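# Set the toppled nest block upright on the laser marker's worktable

## Task

Get the nest block, which is lying on its side, standing upright on the worktable that belongs to the laser marker. It only counts if the block stays upright by itself once the grippers are off it.

## Robot and tools

ROBOT. Two arms, left_arm and right_arm, each with a parallel two-finger gripper. The names are just labels and do not refer to sides of a camera image. Bases in the scene frame: left_arm at (-0.022, +0.258, 0) m, right_arm at (-0.011, -0.340, 0) m, each with a small yaw. Joint ranges in rad, base to hand: waist -2.880..2.880, shoulder 0..3.142, elbow 0..3.019, wrist pitch -1.693..1.571, wrist yaw -1.571..1.571, wrist roll -2.094..2.094. An elbow never fully straightens.

FRAME. One shared scene frame. The origin is on the table surface midway between the arms, +z is up, +x points out across the table, and left_arm sits on the +y side. In the gripper's own axes, the fingers extend along +z and close along y. The reported hand point (end_effector_position) lies between the finger pads, roughly 1 cm short of the tips. Reported positions can be slightly wrong, more so at long reach. Motions often stop a centimetre or more from the command, usually too low.

ROW FORMAT. Every command for the arms is one row of 16 plain numbers covering both arms, even if only one moves: left_arm x, y, z, qw, qx, qy, qz, opening, then right_arm in the same 8-number order. x, y, z is an absolute target for the hand point in metres in the scene frame. The quaternion is the absolute hand orientation, w first. opening ranges from -1 (closed) to +1 (fully open, 0.094 m). To keep an arm still, resend the exact pose from the last result taken before it stopped, with the quaternion you had been sending (reported ones drift), plus the wanted opening. A target more than 0.6 m from an arm's last reported position along any of its gripper axes is refused and nothing moves. At each control step the command is clipped to within 70 mm and 16 degrees of the measured hand pose; if both cannot be met, position wins.

TOOLS.
execute_actions: argument actions is a list holding at most one item. An empty list only returns the state, with pictures. An action is {"rows": [[16 numbers], ...], "steps": n}, n from 4 to 15 (default 15), each step 1/30 s; rows are used one per step and the final row repeats. A wait is {"steps": n} with n up to 300, counted from the previous result, so your reply time is part of it. Optional pictures: true adds camera images. The result arrives 4 steps before the action ends; those leftover steps run while you compose the next reply. Afterwards each arm goes only as far as its last clipped pose, so check where it got and send the rest.
move: target is one 16-number row as above; speed is the top path speed in m/s, 0.002 to 0.5 (default 0.25), with turning capped at twice that in rad/s. Both hands travel straight lines that finish together, lasting 0.5 to 10 s; longer paths are cut off at 10 s. Opening is applied at the start. Paths ignore obstacles and the other arm, and hands may lag, wander or overshoot speed, especially near full reach. Faster contact hits harder; aiming further past a contact presses harder. The result adds a move: line naming the ending (done, off_target, moving, held, fault), any limits (paced = target clipped, held = some steps blocked, after which the arm can jump fast), and each hand's distance from its target. Pictures come back.
wait: seconds, 0 to 10; nothing new is sent.
zoom_image: camera (cam_high, cam_low, cam_left_wrist, cam_right_wrist) and region [x0, y0, x1, y1] in pixels, top-left origin, at most 504 by 504.
read_manual: section, only "licences"; moves nothing.
finished_scene: scene, the number of the current scene; ends it for good and grades it, so the block must already be upright and free-standing.

RESULTS. The state line gives, per arm, end_effector_position and end_effector_quat_wxyz. grip_measured is the finger opening on the command scale (each arm's last Joint positions entry is the gap in metres); readings may be off by about 1 mm. Joint torques are raw drive outputs with offsets and noise. HELD marks steps where your row was partly or wholly not sent; a pose unreachable line names the arm whose command the clearance check altered. Hand target (only when nothing is pending) shows where each arm is now heading. FAULT means an arm stopped; MOTOR HOT warns from 85 °C and at 100 °C that arm and its gripper go limp until cooled.

CAMERAS. cam_high, cam_low, cam_left_wrist, cam_right_wrist, all 504x504, with calibration matrices supplied (pinhole+radial for the fixed ones, fisheye for the wrist ones); calibration can be a little off.

GRASPING AND CARE. To hold something, command an opening about 0.03 under grip_measured; a smaller margin squeezes more gently. Pad force tops out near 50 to 62 N. Occasionally a held part gets tugged or a loose object nudged. Do not push anything off the table, drop or slam the block, shove hard, or let the arms collide or press on each other. Move smoothly, finish quickly, and avoid holding loads longer than needed since that heats the motors.

Each tool is called after "Request:" as name(argument=value, ...) on one line, values as JSON.

## Session

Request:
execute_actions(actions=[])

Scene clock: 0.00 s of 4200.00 s.
left_arm: end_effector_position=(+0.3697, +0.5582, +0.2626) grip_measured=+1.000 end_effector_quat_wxyz=(+0.635, -0.538, +0.391, +0.393) | right_arm: end_effector_position=(+0.2379, +0.0741, +0.2441) grip_measured=+1.000 end_effector_quat_wxyz=(-0.267, +0.725, -0.399, -0.494)
Joint positions: left_arm=[ 0.306  1.544  0.686  1.144 -1.148 -0.126  0.094] | right_arm=[ 0.619  1.487  1.126 -0.911 -1.173 -1.24   0.094]
Joint velocities: left_arm=[-0.005 -0.005  0.012 -0.002 -0.051  0.037  0.   ] | right_arm=[-0.015 -0.015  0.007 -0.002 -0.081 -0.022  0.   ]
Joint torques (N m, as the arm reports them, + toward a larger angle): no reading
Motor temperatures (°C, as the motors report them): left_arm=[25 23 24 23 27 24] | right_arm=[27 25 26 24 23 23]
Hand target (left_arm): +0.374, +0.560, +0.274; +0.644, -0.540, +0.380, +0.387
Hand target (right_arm): +0.243, +0.078, +0.250; -0.273, +0.727, -0.395, -0.491

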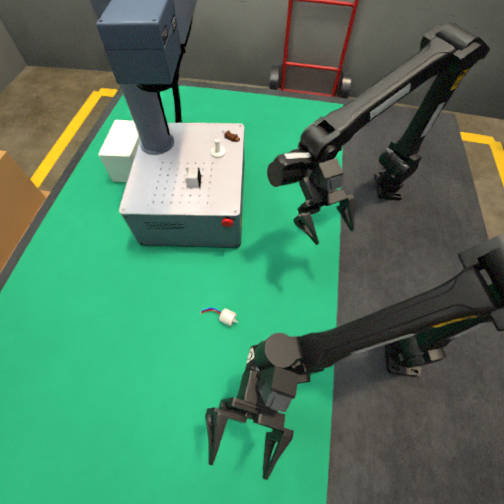

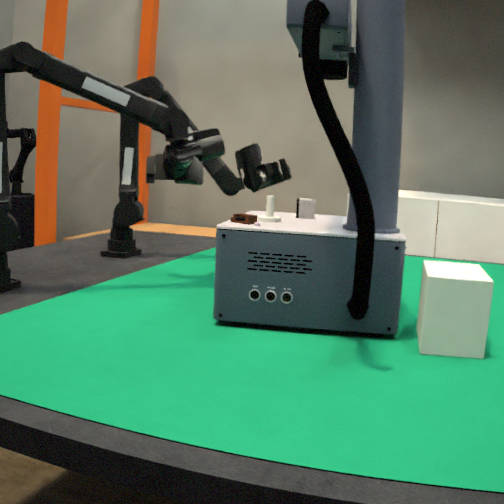

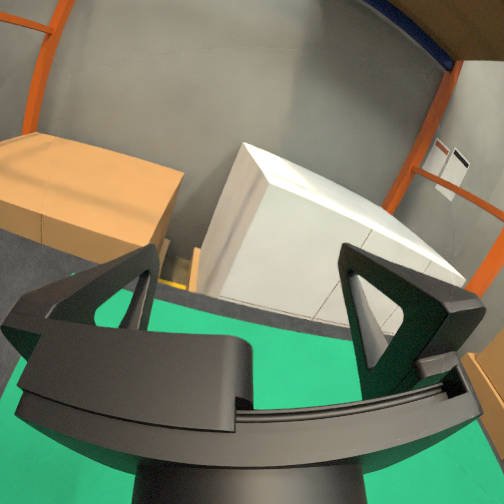

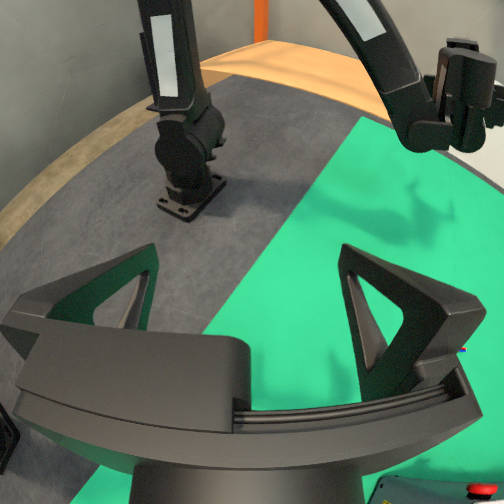

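Request:
zoom_image(camera="cam_high", region=[150, 120, 250, 220])

Request:
zoom_image(camera="cam_low", region=[220, 170, 350, 250])

Region (150, 120, 250, 220) of cam_high's 504x504 image, scaled by 5.040, with more detail than that image has.

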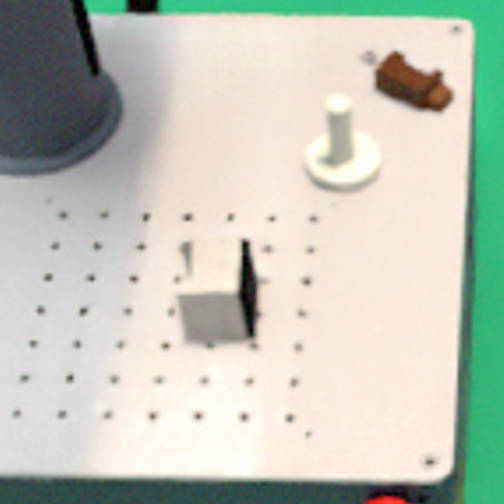

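Region (220, 170, 350, 250) of cam_low's 504x504 image, scaled by 3.877, with more detail than that image has; it fills the top 310 rows of this view, and the rest is white.

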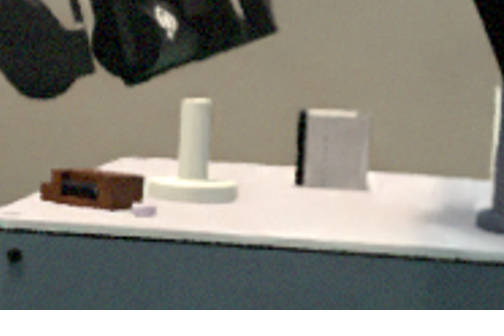

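Request:
move(target=[0.3697,0.5582,0.2626,0.635,-0.538,0.391,0.393,1,0.54,-0.105,0.32,0.3,-0.083,0.95,0.026,1])

Scene clock: 5.20 s of 4200.00 s.
left_arm: end_effector_position=(+0.3697, +0.5582, +0.2626) grip_measured=+1.000 end_effector_quat_wxyz=(+0.635, -0.538, +0.391, +0.393) | right_arm: end_effector_position=(+0.5232, -0.1118, +0.2980) grip_measured=+1.000 end_effector_quat_wxyz=(+0.284, -0.094, +0.954, +0.022)
Joint positions: left_arm=[ 0.306  1.544  0.686  1.144 -1.148 -0.126  0.094] | right_arm=[ 0.371  1.516  1.497 -0.99   0.148  0.208  0.094]
Joint velocities: left_arm=[ 0.005 -0.005 -0.007 -0.002 -0.022  0.007  0.   ] | right_arm=[ 0.005  0.005 -0.007  0.012 -0.022  0.022  0.   ]
Joint torques (N m, as the arm reports them, + toward a larger angle): left_arm=[  0.71 -11.23   7.09   0.88   0.26   0.05] | right_arm=[ -0.85 -12.58  17.19   0.67   0.22   0.17]
Motor temperatures (°C, as the motors report them): left_arm=[25 23 25 23 27 24] | right_arm=[27 25 29 24 23 23]
Hand target (left_arm): +0.370, +0.558, +0.263; +0.635, -0.538, +0.391, +0.393
Hand target (right_arm): +0.537, -0.109, +0.319; +0.300, -0.083, +0.950, +0.027
Off the commanded pose (left_arm): 0.000 m, 0 deg.
Off the commanded pose (right_arm): 0.028 m, 2 deg.
Kept back: nothing.
move: off_target (right_arm)
camera_calibration (this result's frames):
cam_right_wrist: T_world_to_cam=[[0.196064, -0.980311, 0.0234534, -0.221364], [-0.979817, -0.194903, 0.0443892, 0.48748], [-0.038944, -0.0316831, -0.998739, 0.436735], [0, 0, 0, 1]] pos_world=[0.538051, -0.108157, 0.419737]

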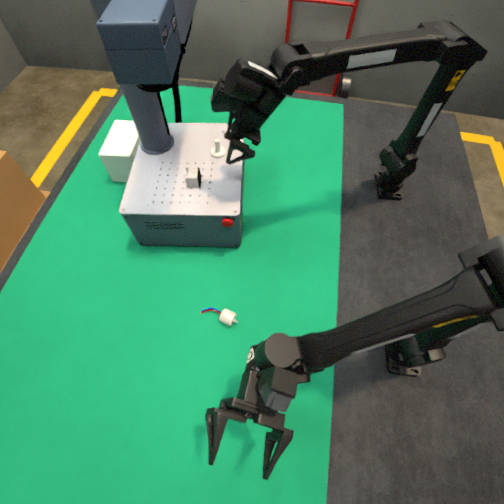

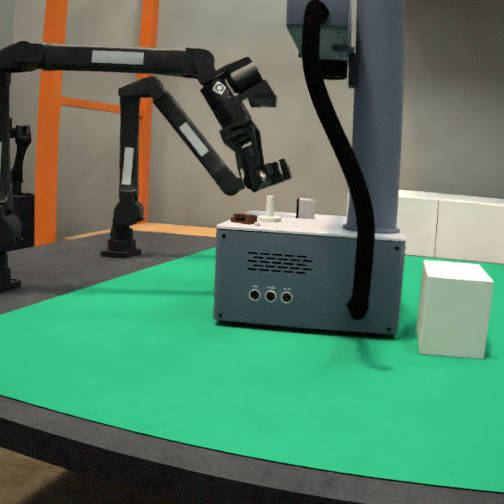

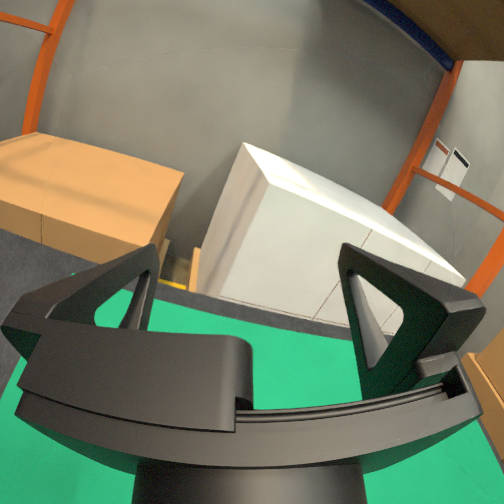

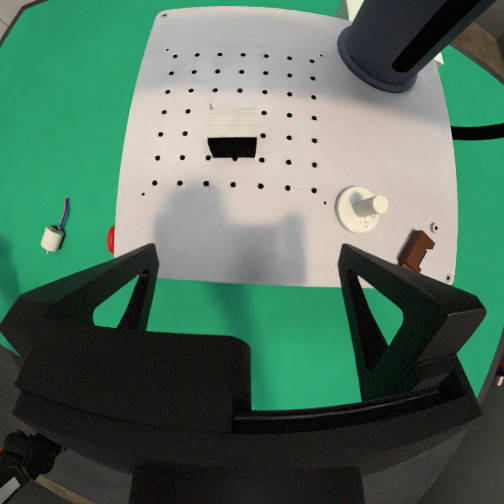

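Request:
move(target=[0.3697,0.5582,0.2626,0.635,-0.538,0.391,0.393,1,0.635,-0.073,0.245,0.3,-0.083,0.95,0.026,1])

Scene clock: 6.63 s of 4200.00 s.
left_arm: end_effector_position=(+0.3697, +0.5582, +0.2626) grip_measured=+1.000 end_effector_quat_wxyz=(+0.635, -0.538, +0.391, +0.393) | right_arm: end_effector_position=(+0.6163, -0.0796, +0.2137) grip_measured=+1.000 end_effector_quat_wxyz=(+0.270, -0.087, +0.959, +0.015)
Joint positions: left_arm=[ 0.306  1.544  0.686  1.144 -1.148 -0.126  0.094] | right_arm=[ 0.354  1.812  1.66  -0.889  0.147  0.21   0.094]
Joint velocities: left_arm=[-0.005  0.015 -0.012 -0.002 -0.022  0.022  0.   ] | right_arm=[ 0.005 -0.015  0.007 -0.012  0.051 -0.007  0.   ]
Joint torques (N m, as the arm reports them, + toward a larger angle): left_arm=[  0.77 -10.89   7.06   0.94   0.26   0.05] | right_arm=[ -1.04 -18.82  16.61   1.61  -0.06   0.04]
Motor temperatures (°C, as the motors report them): left_arm=[25 23 25 23 27 24] | right_arm=[27 26 29 24 23 23]
Hand target (left_arm): +0.370, +0.558, +0.263; +0.635, -0.538, +0.391, +0.393
Hand target (right_arm): +0.633, -0.075, +0.244; +0.300, -0.083, +0.950, +0.026
Off the commanded pose (left_arm): 0.000 m, 0 deg.
Off the commanded pose (right_arm): 0.037 m, 4 deg.
Kept back: nothing.
move: off_target (right_arm)
camera_calibration (this result's frames):
cam_right_wrist: T_world_to_cam=[[0.17881, -0.983451, 0.0291619, -0.196923], [-0.981555, -0.17627, 0.0740199, 0.584941], [-0.0676547, -0.0418595, -0.99683, 0.373605], [0, 0, 0, 1]] pos_world=[0.63464, -0.0749181, 0.334866]

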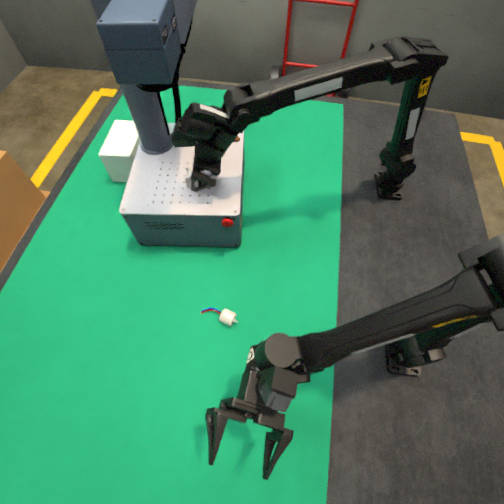

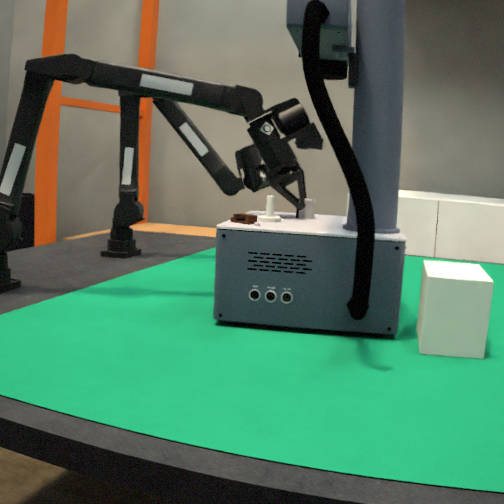

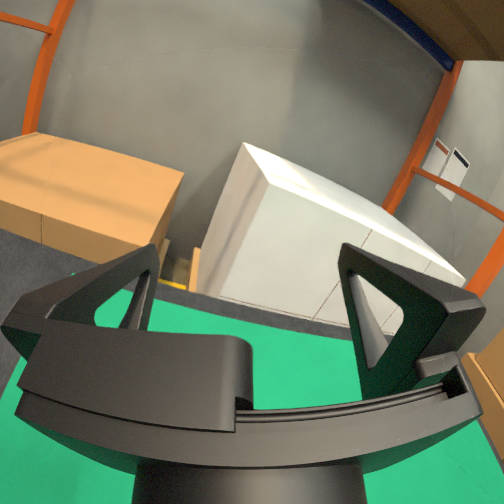

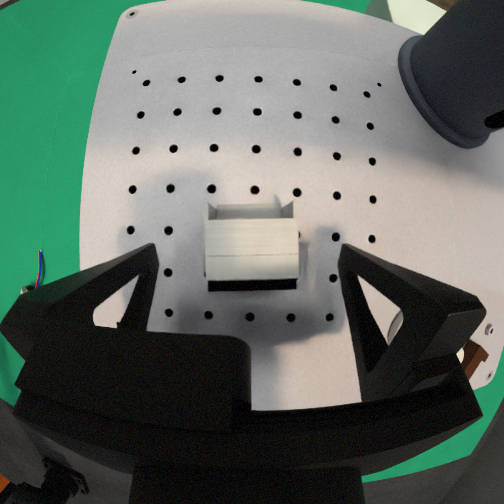

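Request:
move(target=[0.3697,0.5582,0.2626,0.635,-0.538,0.391,0.393,1,0.645,-0.072,0.236,0.3,-0.083,0.95,0.026,0.3], speed=0.1)

Request:
move(target=[0.3697,0.5582,0.2626,0.635,-0.538,0.391,0.393,1,0.645,-0.072,0.236,0.3,-0.083,0.95,0.026,-0.2])

Scene clock: 7.73 s of 4200.00 s.
left_arm: end_effector_position=(+0.3697, +0.5582, +0.2626) grip_measured=+1.000 end_effector_quat_wxyz=(+0.635, -0.538, +0.391, +0.393) | right_arm: end_effector_position=(+0.6233, -0.0772, +0.2212) grip_measured=+0.302 end_effector_quat_wxyz=(+0.280, -0.085, +0.956, +0.019)
Joint positions: left_arm=[ 0.306  1.544  0.686  1.144 -1.148 -0.126  0.094] | right_arm=[ 0.352  1.818  1.682 -0.884  0.145  0.21   0.061]
Joint velocities: left_arm=[ 0.005 -0.005  0.002  0.017  0.037 -0.022  0.   ] | right_arm=[-0.005  0.005 -0.007 -0.012  0.007 -0.051  0.   ]
Joint torques (N m, as the arm reports them, + toward a larger angle): left_arm=[  0.57 -11.34   7.07   0.99   0.23   0.05] | right_arm=[ -0.94 -16.93  16.77   1.75  -0.1    0.  ]
Motor temperatures (°C, as the motors report them): left_arm=[25 23 25 23 27 24] | right_arm=[27 26 30 24 23 23]
Hand target (left_arm): +0.370, +0.558, +0.263; +0.635, -0.538, +0.391, +0.393
Hand target (right_arm): +0.644, -0.073, +0.236; +0.300, -0.083, +0.950, +0.026
Off the commanded pose (left_arm): 0.000 m, 0 deg.
Off the commanded pose (right_arm): 0.027 m, 3 deg.
Kept back: nothing.
move: off_target (right_arm)
camera_calibration (this result's frames):
cam_right_wrist: T_world_to_cam=[[0.1778, -0.983812, 0.0223769, -0.193911], [-0.982829, -0.176391, 0.0541523, 0.596867], [-0.0493286, -0.031621, -0.998282, 0.371388], [0, 0, 0, 1]] pos_world=[0.639416, -0.0737462, 0.342767]

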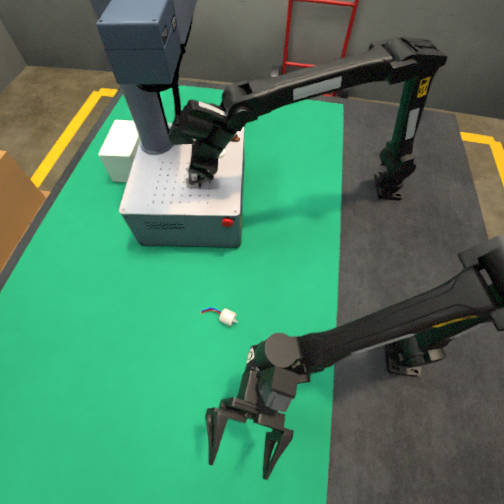

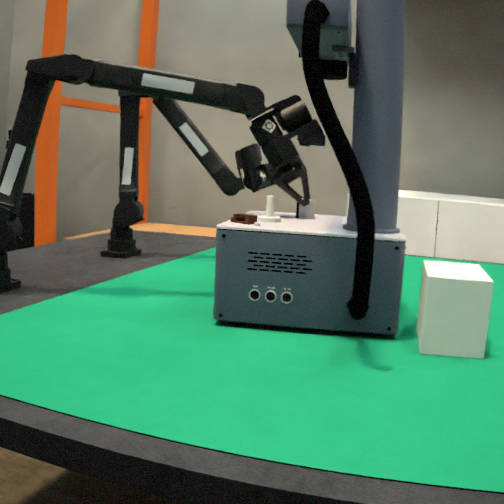

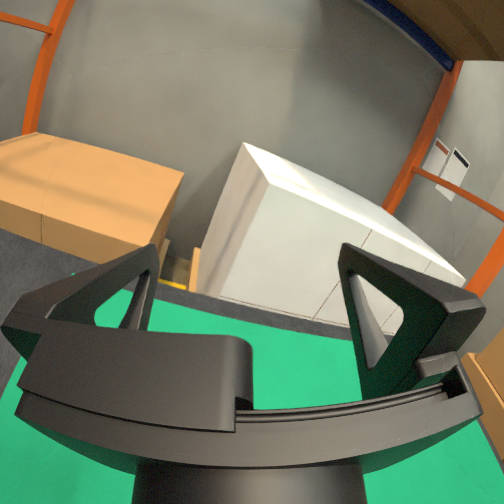

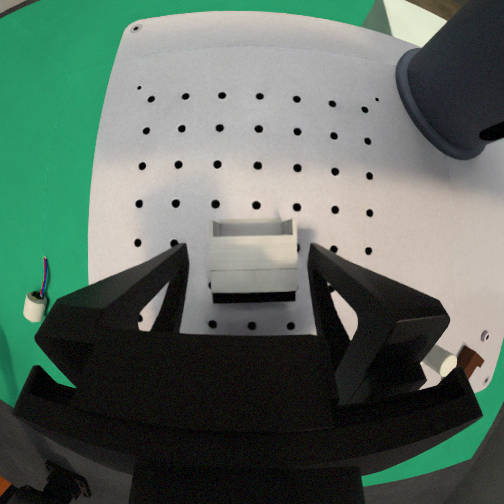

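Scene clock: 8.43 s of 4200.00 s.
left_arm: end_effector_position=(+0.3697, +0.5582, +0.2626) grip_measured=+1.000 end_effector_quat_wxyz=(+0.635, -0.538, +0.391, +0.393) | right_arm: end_effector_position=(+0.6234, -0.0773, +0.2210) grip_measured=-0.162 end_effector_quat_wxyz=(+0.279, -0.085, +0.956, +0.019)
Joint positions: left_arm=[ 0.306  1.544  0.686  1.144 -1.148 -0.126  0.094] | right_arm=[ 0.352  1.818  1.682 -0.884  0.146  0.21   0.039]
Joint velocities: left_arm=[-0.015 -0.005 -0.012 -0.012 -0.066 -0.022  0.   ] | right_arm=[-0.005 -0.005 -0.007 -0.012 -0.007 -0.037 -0.001]
Joint torques (N m, as the arm reports them, + toward a larger angle): left_arm=[  1.19 -11.46   7.01   0.98   0.24   0.09] | right_arm=[ -0.96 -16.63  16.75   1.74  -0.08   0.  ]
Motor temperatures (°C, as the motors report them): left_arm=[25 23 25 23 27 24] | right_arm=[27 26 30 24 23 23]
Hand target (left_arm): +0.370, +0.558, +0.263; +0.635, -0.538, +0.391, +0.393
Hand target (right_arm): +0.644, -0.073, +0.236; +0.300, -0.083, +0.950, +0.026
Off the commanded pose (left_arm): 0.000 m, 0 deg.
Off the commanded pose (right_arm): 0.027 m, 3 deg.
Kept back: nothing.
move: off_target (right_arm)
camera_calibration (this result's frames):
cam_right_wrist: T_world_to_cam=[[0.177409, -0.983866, 0.0231011, -0.193946], [-0.982896, -0.175958, 0.0543595, 0.596965], [-0.0494176, -0.0323499, -0.998254, 0.371144], [0, 0, 0, 1]] pos_world=[0.639503, -0.0737693, 0.342526]

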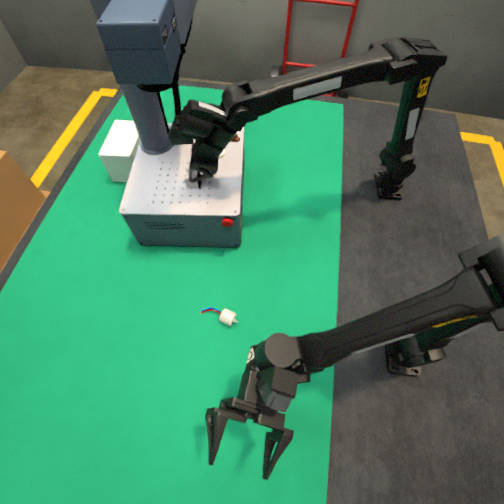

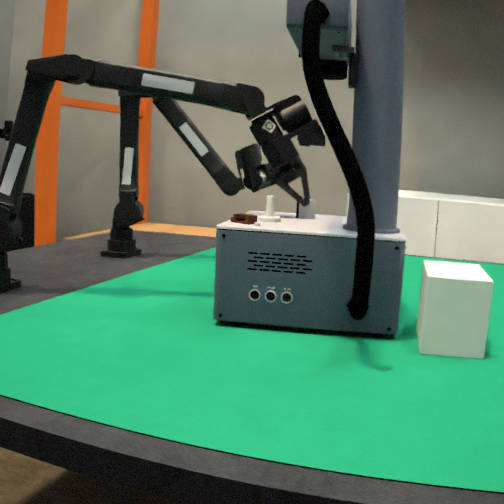

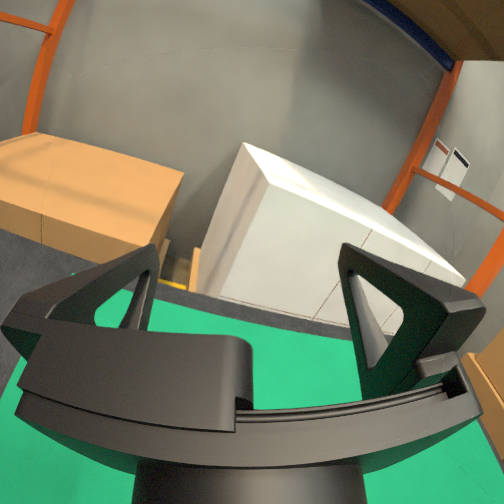

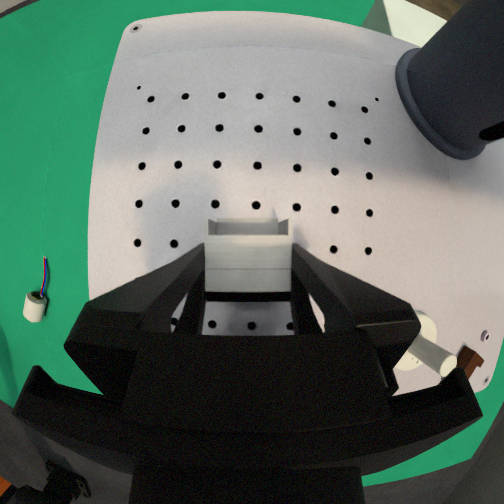

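Request:
move(target=[0.3697,0.5582,0.2626,0.635,-0.538,0.391,0.393,1,0.645,-0.072,0.22,0.3,-0.083,0.95,0.026,0.3], speed=0.05)

Scene clock: 9.57 s of 4200.00 s.
left_arm: end_effector_position=(+0.3697, +0.5582, +0.2626) grip_measured=+1.000 end_effector_quat_wxyz=(+0.635, -0.538, +0.391, +0.393) | right_arm: end_effector_position=(+0.6311, -0.0736, +0.2183) grip_measured=+0.298 end_effector_quat_wxyz=(+0.291, -0.084, +0.953, +0.023)
Joint positions: left_arm=[ 0.306  1.544  0.686  1.144 -1.148 -0.126  0.094] | right_arm=[ 0.352  1.829  1.682 -0.847  0.145  0.21   0.061]
Joint velocities: left_arm=[-0.005 -0.005  0.012 -0.007 -0.051 -0.022  0.   ] | right_arm=[-0.005  0.005 -0.017  0.007  0.007 -0.022 -0.   ]
Joint torques (N m, as the arm reports them, + toward a larger angle): left_arm=[  0.79 -11.63   7.01   0.96   0.23   0.06] | right_arm=[ -1.01 -17.77  13.95   1.86  -0.06   0.  ]
Motor temperatures (°C, as the motors report them): left_arm=[25 23 25 23 27 24] | right_arm=[27 26 30 24 23 23]
Hand target (left_arm): +0.370, +0.558, +0.263; +0.635, -0.538, +0.391, +0.393
Hand target (right_arm): +0.644, -0.073, +0.220; +0.300, -0.083, +0.950, +0.026
Off the commanded pose (left_arm): 0.000 m, 0 deg.
Off the commanded pose (right_arm): 0.014 m, 1 deg.
Kept back: nothing.
move: off_target (right_arm)
camera_calibration (this result's frames):
cam_right_wrist: T_world_to_cam=[[0.17736, -0.984014, 0.0161347, -0.190095], [-0.98379, -0.176831, 0.0297885, 0.611216], [-0.0264592, -0.0211564, -0.999426, 0.355592], [0, 0, 0, 1]] pos_world=[0.644432, -0.0714509, 0.340248]

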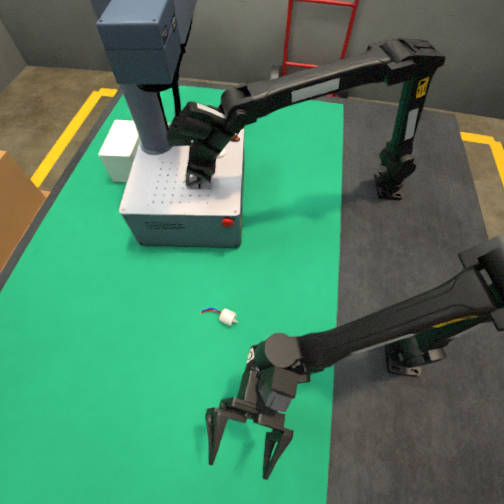

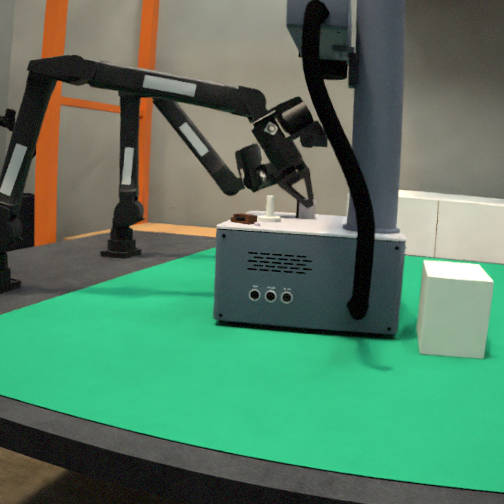

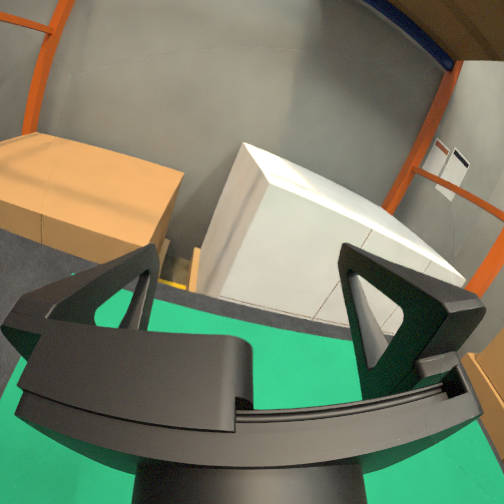

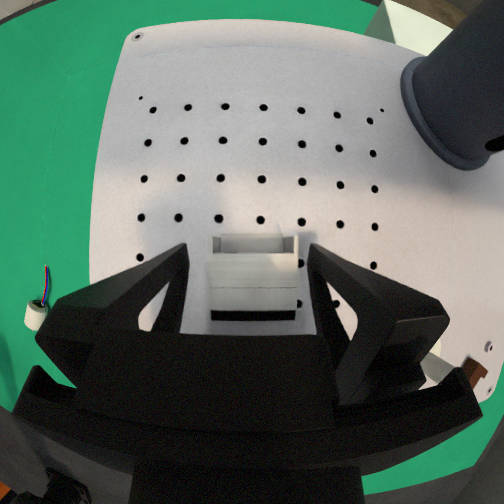

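Sticky joints.

Request:
move(target=[0.3697,0.5582,0.2626,0.635,-0.538,0.391,0.393,1,0.632,-0.075,0.198,0.285,-0.083,0.955,0.025,0.3], speed=0.1)

Scene clock: 10.53 s of 4200.00 s.
left_arm: end_effector_position=(+0.3697, +0.5582, +0.2626) grip_measured=+1.000 end_effector_quat_wxyz=(+0.635, -0.538, +0.391, +0.393) | right_arm: end_effector_position=(+0.6309, -0.0727, +0.2137) grip_measured=+0.298 end_effector_quat_wxyz=(+0.292, -0.085, +0.952, +0.026)
Joint positions: left_arm=[ 0.306  1.544  0.686  1.144 -1.148 -0.126  0.094] | right_arm=[ 0.352  1.829  1.668 -0.829  0.139  0.21   0.061]
Joint velocities: left_arm=[ 0.005 -0.015 -0.002  0.002 -0.007  0.022  0.   ] | right_arm=[-0.015 -0.005 -0.007 -0.002  0.081 -0.007  0.001]
Joint torques (N m, as the arm reports them, + toward a larger angle): left_arm=[  0.82 -11.34   7.01   1.     0.28   0.1 ] | right_arm=[ -0.72 -17.14   9.86   1.83  -0.07   0.09]
Motor temperatures (°C, as the motors report them): left_arm=[25 23 25 23 27 24] | right_arm=[27 26 30 24 23 23]
Hand target (left_arm): +0.370, +0.558, +0.263; +0.635, -0.538, +0.391, +0.393
Hand target (right_arm): +0.632, -0.075, +0.198; +0.285, -0.083, +0.955, +0.025
Off the commanded pose (left_arm): 0.000 m, 0 deg.
Off the commanded pose (right_arm): 0.016 m, 1 deg.
Kept back: nothing.
move: off_target (right_arm)
camera_calibration (this result's frames):
cam_right_wrist: T_world_to_cam=[[0.180409, -0.983537, 0.0103629, -0.189681], [-0.983293, -0.180084, 0.0265377, 0.611457], [-0.0242346, -0.0149774, -0.999594, 0.350002], [0, 0, 0, 1]] pos_world=[0.643944, -0.0712022, 0.335598]

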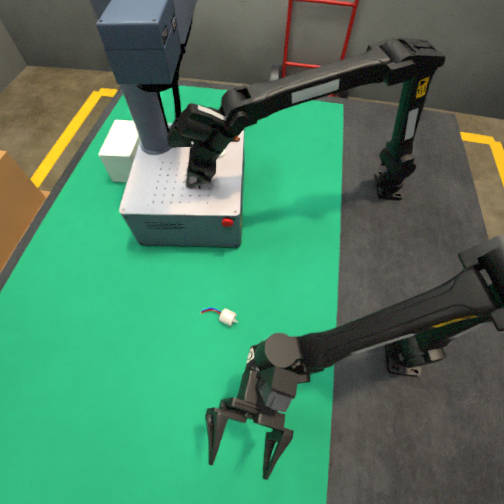

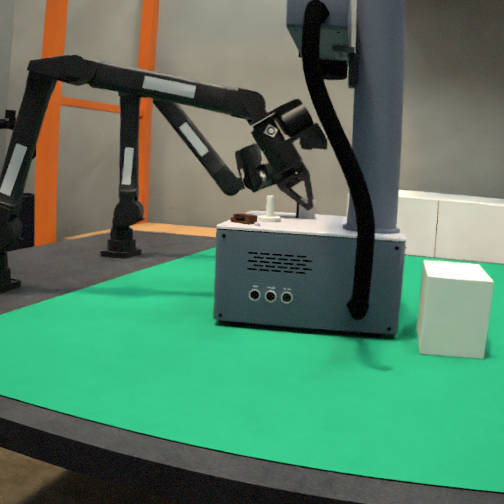

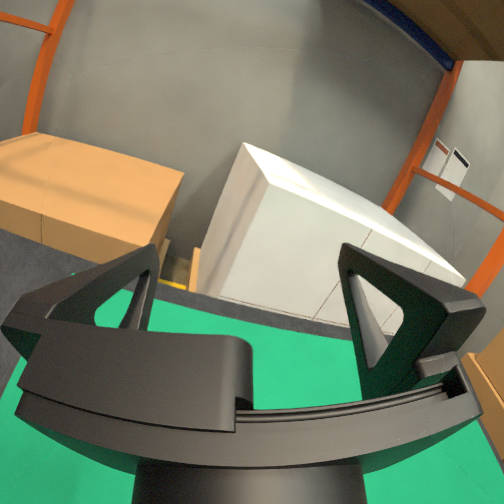

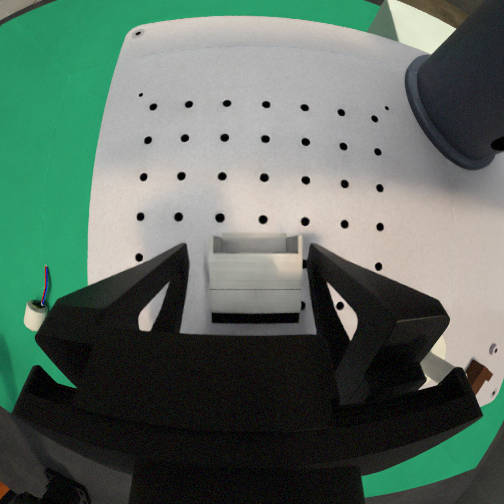

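Request:
execute_actions(actions=[{"rows":[[0.3697,0.5582,0.2626,0.635,-0.538,0.391,0.393,1,0.625,-0.079,0.188,0.275,-0.083,0.958,0.025,0.3]]}])

Request:
execute_actions(actions=[{"rows":[[0.3697,0.5582,0.2626,0.635,-0.538,0.391,0.393,1,0.625,-0.079,0.188,0.275,-0.083,0.958,0.025,-0.2]]}], pictures=true)

Scene clock: 11.03 s of 4200.00 s.
left_arm: end_effector_position=(+0.3697, +0.5582, +0.2626) grip_measured=+1.000 end_effector_quat_wxyz=(+0.635, -0.538, +0.391, +0.393) | right_arm: end_effector_position=(+0.6234, -0.0747, +0.1992) grip_measured=+0.298 end_effector_quat_wxyz=(+0.280, -0.087, +0.956, +0.026)
Joint positions: left_arm=[ 0.306  1.544  0.686  1.144 -1.148 -0.126  0.094] | right_arm=[ 0.352  1.828  1.637 -0.824  0.132  0.21   0.061]
Joint velocities: left_arm=[-0.005  0.005  0.002  0.012  0.11  -0.051  0.   ] | right_arm=[-0.005 -0.005 -0.002 -0.007  0.022 -0.037 -0.   ]
Joint torques (N m, as the arm reports them, + toward a larger angle): left_arm=[  0.93 -10.72   6.94   1.11   0.24   0.07] | right_arm=[ -0.97 -17.78   9.82   1.85  -0.07   0.1 ]
Motor temperatures (°C, as the motors report them): left_arm=[25 23 25 23 27 24] | right_arm=[27 26 30 24 23 23]
Steps of this call (steps 1 to 4: nothing new was sent; steps 5 to 15: the first 11 steps of this action). Readings (end_effector_position):
5: left_arm (+0.3697, +0.5582, +0.2626) | right_arm (+0.6302, -0.0724, +0.2121)
6: left_arm (+0.3697, +0.5582, +0.2626) | right_arm (+0.6289, -0.0726, +0.2104)
8: left_arm (+0.3697, +0.5582, +0.2626) | right_arm (+0.6263, -0.0735, +0.2050)
12: left_arm (+0.3697, +0.5582, +0.2626) | right_arm (+0.6234, -0.0747, +0.1992)
15: the state above

Scene clock: 11.53 s of 4200.00 s.
left_arm: end_effector_position=(+0.3697, +0.5582, +0.2626) grip_measured=+1.000 end_effector_quat_wxyz=(+0.635, -0.538, +0.391, +0.393) | right_arm: end_effector_position=(+0.6235, -0.0752, +0.1992) grip_measured=-0.159 end_effector_quat_wxyz=(+0.280, -0.086, +0.956, +0.026)
Joint positions: left_arm=[ 0.306  1.544  0.686  1.144 -1.148 -0.126  0.094] | right_arm=[ 0.352  1.828  1.637 -0.824  0.132  0.21   0.04 ]
Joint velocities: left_arm=[-0.005 -0.005  0.002  0.007 -0.007 -0.022  0.   ] | right_arm=[ 0.005 -0.005  0.002 -0.002 -0.066 -0.051  0.   ]
Joint torques (N m, as the arm reports them, + toward a larger angle): left_arm=[  0.72 -11.18   7.02   0.89   0.27   0.11] | right_arm=[ -0.98 -18.06  10.     1.73  -0.05   0.1 ]
Motor temperatures (°C, as the motors report them): left_arm=[25 23 25 23 27 24] | right_arm=[27 26 30 24 23 23]
Off your previous action's commanded pose (left_arm): 0.000 m, 0 deg at its last step (step 4 of this call).
Off your previous action's commanded pose (right_arm): 0.012 m, 1 deg at its last step (step 4 of this call).
Steps of this call (steps 1 to 4: the last 4 steps of your previous action; steps 5 to 15: the first 11 steps of this action). Readings (end_effector_position):
5: left_arm (+0.3697, +0.5582, +0.2626) | right_arm (+0.6234, -0.0747, +0.1992)
6: left_arm (+0.3697, +0.5582, +0.2626) | right_arm (+0.6235, -0.0751, +0.1992)
8: left_arm (+0.3697, +0.5582, +0.2626) | right_arm (+0.6236, -0.0752, +0.1992)
12: left_arm (+0.3697, +0.5582, +0.2626) | right_arm (+0.6235, -0.0752, +0.1992)
15: the state above
camera_calibration (this result's frames):
cam_right_wrist: T_world_to_cam=[[0.183963, -0.982879, 0.010337, -0.192833], [-0.981657, -0.183178, 0.0528717, 0.597676], [-0.050073, -0.0198738, -0.998548, 0.350881], [0, 0, 0, 1]] pos_world=[0.639757, -0.0730767, 0.320764]

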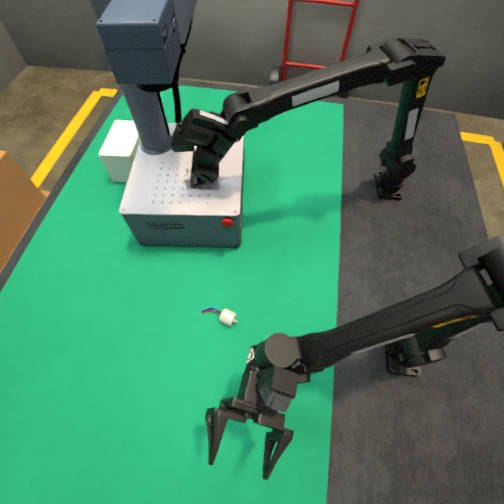

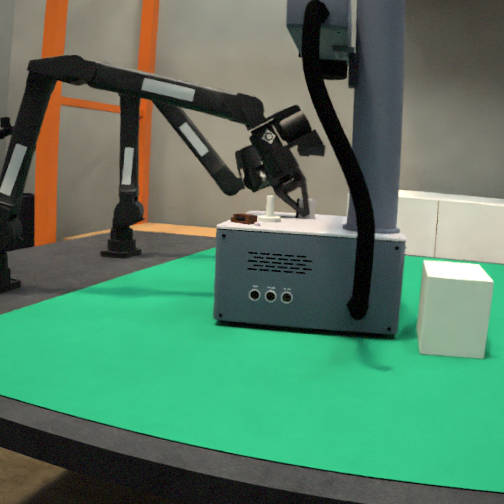

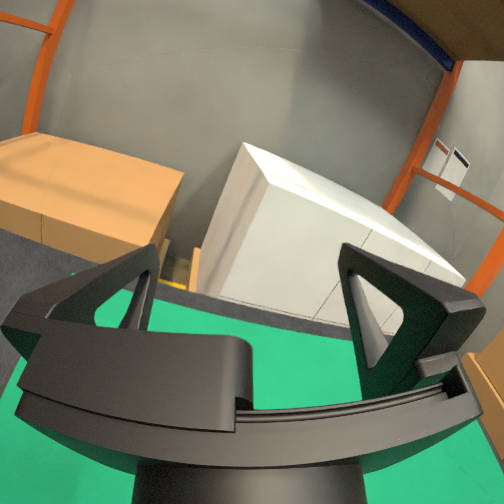

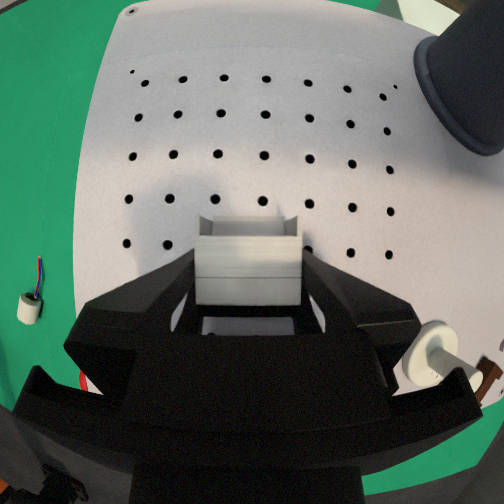

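Request:
move(target=[0.3697,0.5582,0.2626,0.635,-0.538,0.391,0.393,1,0.58,-0.08,0.29,0.28,-0.086,0.956,0.026,-0.2])

Request:
move(target=[0.3697,0.5582,0.2626,0.635,-0.538,0.391,0.393,1,0.37,-0.06,0.25,0.26,-0.368,0.887,0.108,-0.2], speed=0.35)

Request:
move(target=[0.3697,0.5582,0.2626,0.635,-0.538,0.391,0.393,1,0.286,-0.043,0.04,0.26,-0.368,0.887,0.108,-0.2])

Scene clock: 18.00 s of 4200.00 s.
left_arm: end_effector_position=(+0.3697, +0.5582, +0.2626) grip_measured=+1.000 end_effector_quat_wxyz=(+0.635, -0.538, +0.391, +0.393) | right_arm: end_effector_position=(+0.5691, -0.0865, +0.2704) grip_measured=-0.159 end_effector_quat_wxyz=(+0.263, -0.092, +0.960, +0.019)
Joint positions: left_arm=[ 0.306  1.544  0.686  1.144 -1.148 -0.126  0.094] | right_arm=[ 0.374  1.68   1.637 -1.011  0.142  0.222  0.04 ]
Joint velocities: left_arm=[ 0.005 -0.005 -0.012  0.012 -0.007  0.022  0.   ] | right_arm=[ 0.005  0.005 -0.002  0.007 -0.037 -0.051 -0.001]
Joint torques (N m, as the arm reports them, + toward a larger angle): left_arm=[  0.26 -10.99   7.04   1.07   0.24   0.07] | right_arm=[ -0.29 -16.38  16.17   0.9    0.25   0.24]
Motor temperatures (°C, as the motors report them): left_arm=[25 24 26 23 27 24] | right_arm=[27 27 31 24 23 23]
Hand target (left_arm): +0.370, +0.558, +0.263; +0.635, -0.538, +0.391, +0.393
Hand target (right_arm): +0.579, -0.080, +0.290; +0.280, -0.086, +0.956, +0.026
Off your previous action's commanded pose (left_arm): 0.000 m, 0 deg at its last step (step 4 of this call).
Off your previous action's commanded pose (right_arm): 0.012 m, 1 deg at its last step (step 4 of this call).
Off the commanded pose (left_arm): 0.000 m, 0 deg.
Off the commanded pose (right_arm): 0.023 m, 2 deg.
Kept back: nothing.
After step 90, 2.47 s passed at rest.
move: off_target (right_arm)
camera_calibration (this result's frames):
cam_right_wrist: T_world_to_cam=[[0.191674, -0.981206, 0.0222492, -0.202154], [-0.977993, -0.189045, 0.0882716, 0.526186], [-0.0824066, -0.0386789, -0.995848, 0.435018], [0, 0, 0, 1]] pos_world=[0.589202, -0.0820557, 0.391262]

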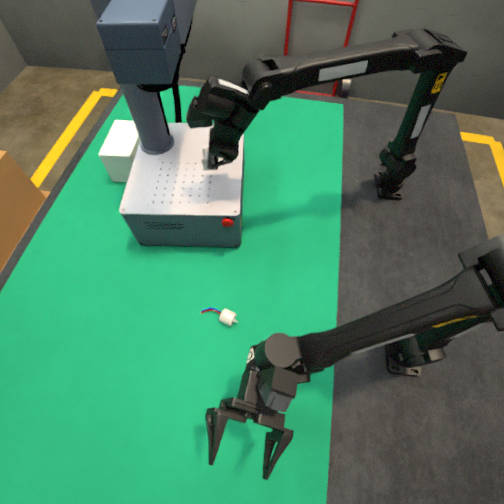

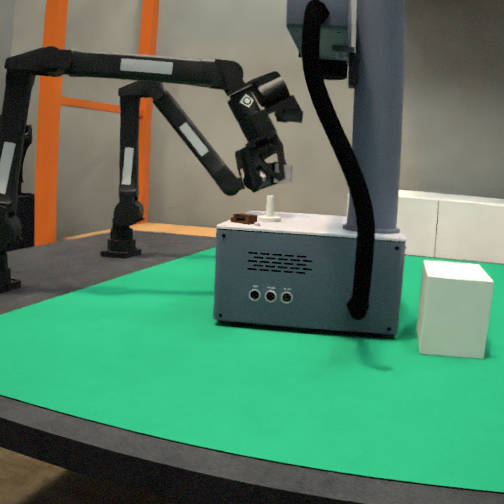

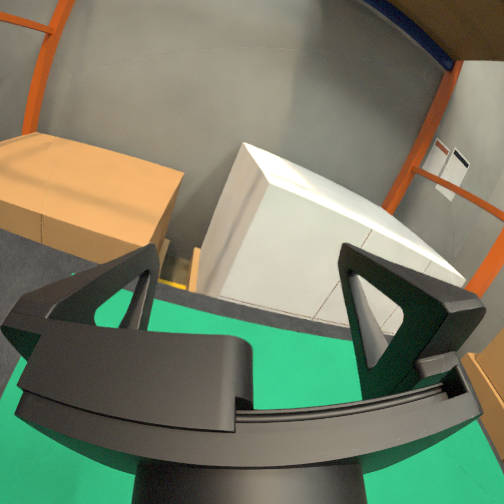

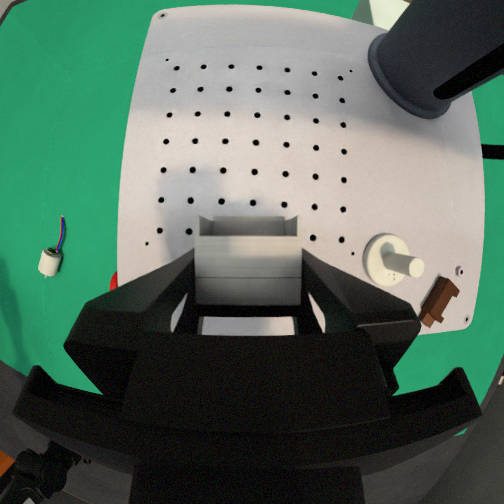

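Scene clock: 19.40 s of 4200.00 s.
left_arm: end_effector_position=(+0.3697, +0.5582, +0.2626) grip_measured=+1.000 end_effector_quat_wxyz=(+0.635, -0.538, +0.391, +0.393) | right_arm: end_effector_position=(+0.3700, -0.0581, +0.2514) grip_measured=-0.159 end_effector_quat_wxyz=(+0.252, -0.362, +0.891, +0.106)
Joint positions: left_arm=[ 0.306  1.544  0.686  1.144 -1.148 -0.126  0.094] | right_arm=[ 0.526  1.253  1.12  -0.891 -0.095 -0.143  0.04 ]
Joint velocities: left_arm=[-0.015  0.005  0.002 -0.012 -0.007  0.022  0.   ] | right_arm=[-0.024 -0.015  0.007  0.017  0.022  0.007  0.   ]
Joint torques (N m, as the arm reports them, + toward a larger angle): left_arm=[  1.03 -10.98   6.98   0.95   0.24   0.07] | right_arm=[  0.02 -10.94  10.35   2.    -0.24  -0.08]
Motor temperatures (°C, as the motors report them): left_arm=[25 24 26 23 27 24] | right_arm=[27 27 31 24 23 23]
Hand target (left_arm): +0.370, +0.558, +0.263; +0.635, -0.538, +0.391, +0.393
Hand target (right_arm): +0.370, -0.058, +0.252; +0.260, -0.368, +0.886, +0.107
Off the commanded pose (left_arm): 0.000 m, 0 deg.
Off the commanded pose (right_arm): 0.002 m, 1 deg.
Kept back: nothing.
move: done
camera_calibration (this result's frames):
cam_right_wrist: T_world_to_cam=[[0.701927, -0.712231, 0.0049491, -0.30454], [-0.71084, -0.700085, 0.0677277, 0.215191], [-0.044773, -0.0510579, -0.997692, 0.386605], [0, 0, 0, 1]] pos_world=[0.384041, -0.046512, 0.372645]

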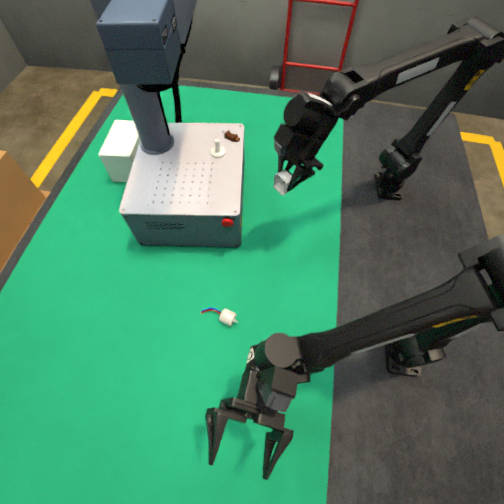

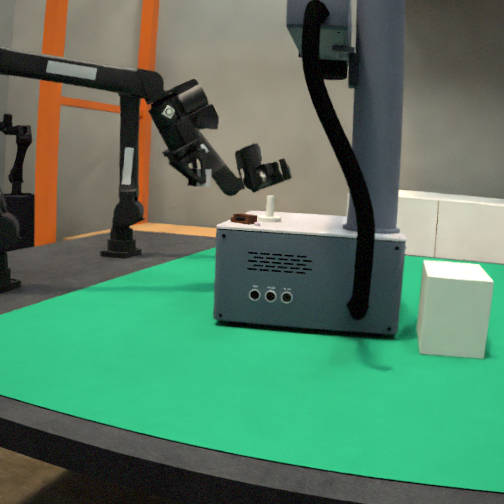

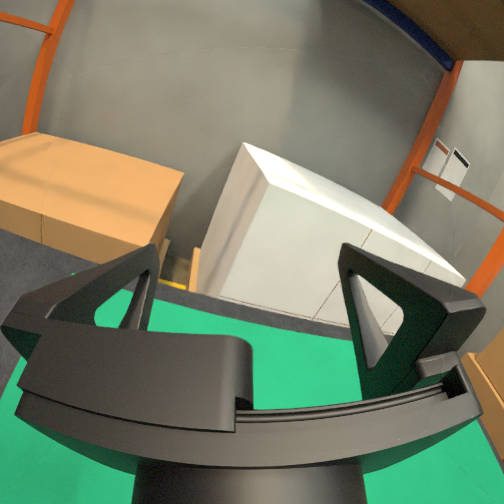

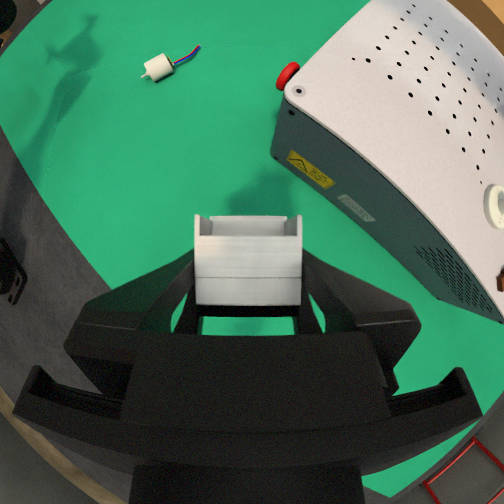

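Scene clock: 20.87 s of 4200.00 s.
left_arm: end_effector_position=(+0.3697, +0.5582, +0.2626) grip_measured=+1.000 end_effector_quat_wxyz=(+0.635, -0.538, +0.391, +0.393) | right_arm: end_effector_position=(+0.2834, -0.0450, +0.0361) grip_measured=-0.159 end_effector_quat_wxyz=(+0.251, -0.374, +0.887, +0.103)
Joint positions: left_arm=[ 0.306  1.544  0.686  1.144 -1.148 -0.126  0.094] | right_arm=[ 0.709  1.383  0.6   -0.24  -0.001 -0.011  0.04 ]
Joint velocities: left_arm=[-0.024 -0.005 -0.017  0.002 -0.037  0.037  0.   ] | right_arm=[ 0.005 -0.005  0.002 -0.022 -0.066  0.007 -0.002]
Joint torques (N m, as the arm reports them, + toward a larger angle): left_arm=[  0.9  -11.54   6.97   1.06   0.25   0.05] | right_arm=[-0.09 -9.63  8.38  1.95  0.11  0.18]
Motor temperatures (°C, as the motors report them): left_arm=[25 24 26 23 27 24] | right_arm=[27 27 31 24 23 23]
Hand target (left_arm): +0.370, +0.558, +0.263; +0.635, -0.538, +0.391, +0.393
Hand target (right_arm): +0.285, -0.042, +0.040; +0.260, -0.368, +0.886, +0.107
Off the commanded pose (left_arm): 0.000 m, 0 deg.
Off the commanded pose (right_arm): 0.005 m, 1 deg.
Kept back: nothing.
move: done
camera_calibration (this result's frames):
cam_right_wrist: T_world_to_cam=[[0.717552, -0.696329, 0.0156484, -0.237448], [-0.695369, -0.714918, 0.0731689, 0.172108], [-0.0397623, -0.0633839, -0.997197, 0.166655], [0, 0, 0, 1]] pos_world=[0.296687, -0.0317351, 0.15731]

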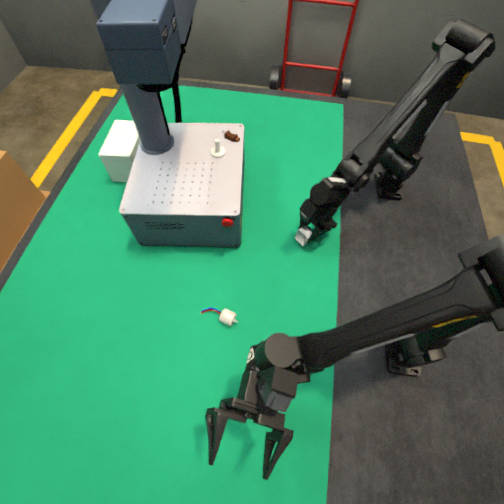

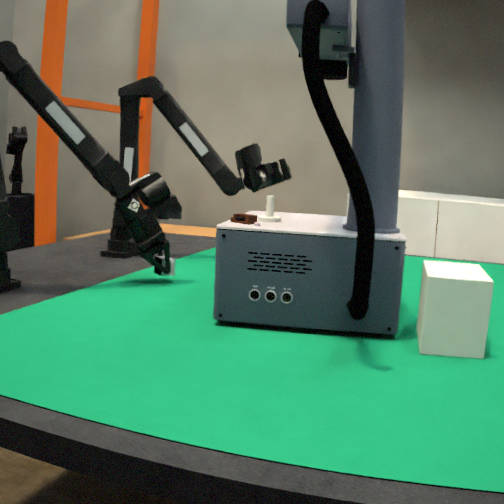

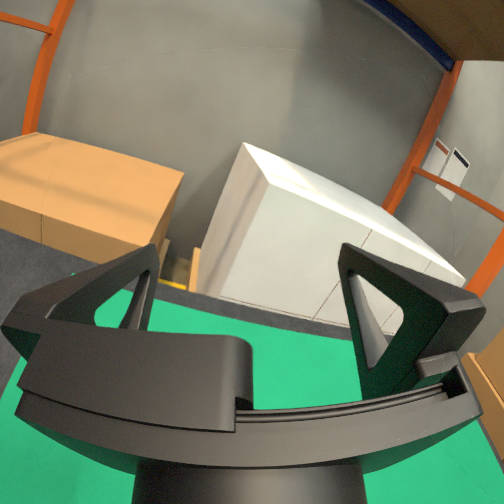

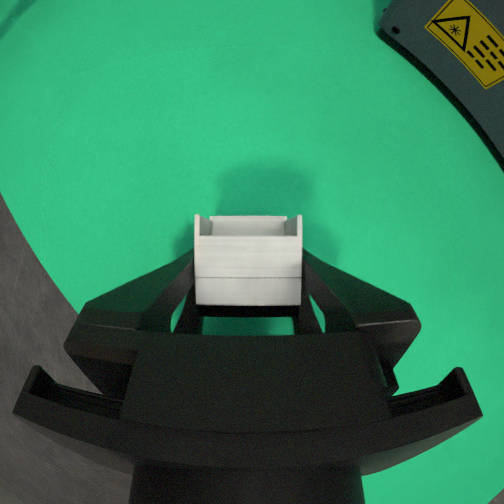

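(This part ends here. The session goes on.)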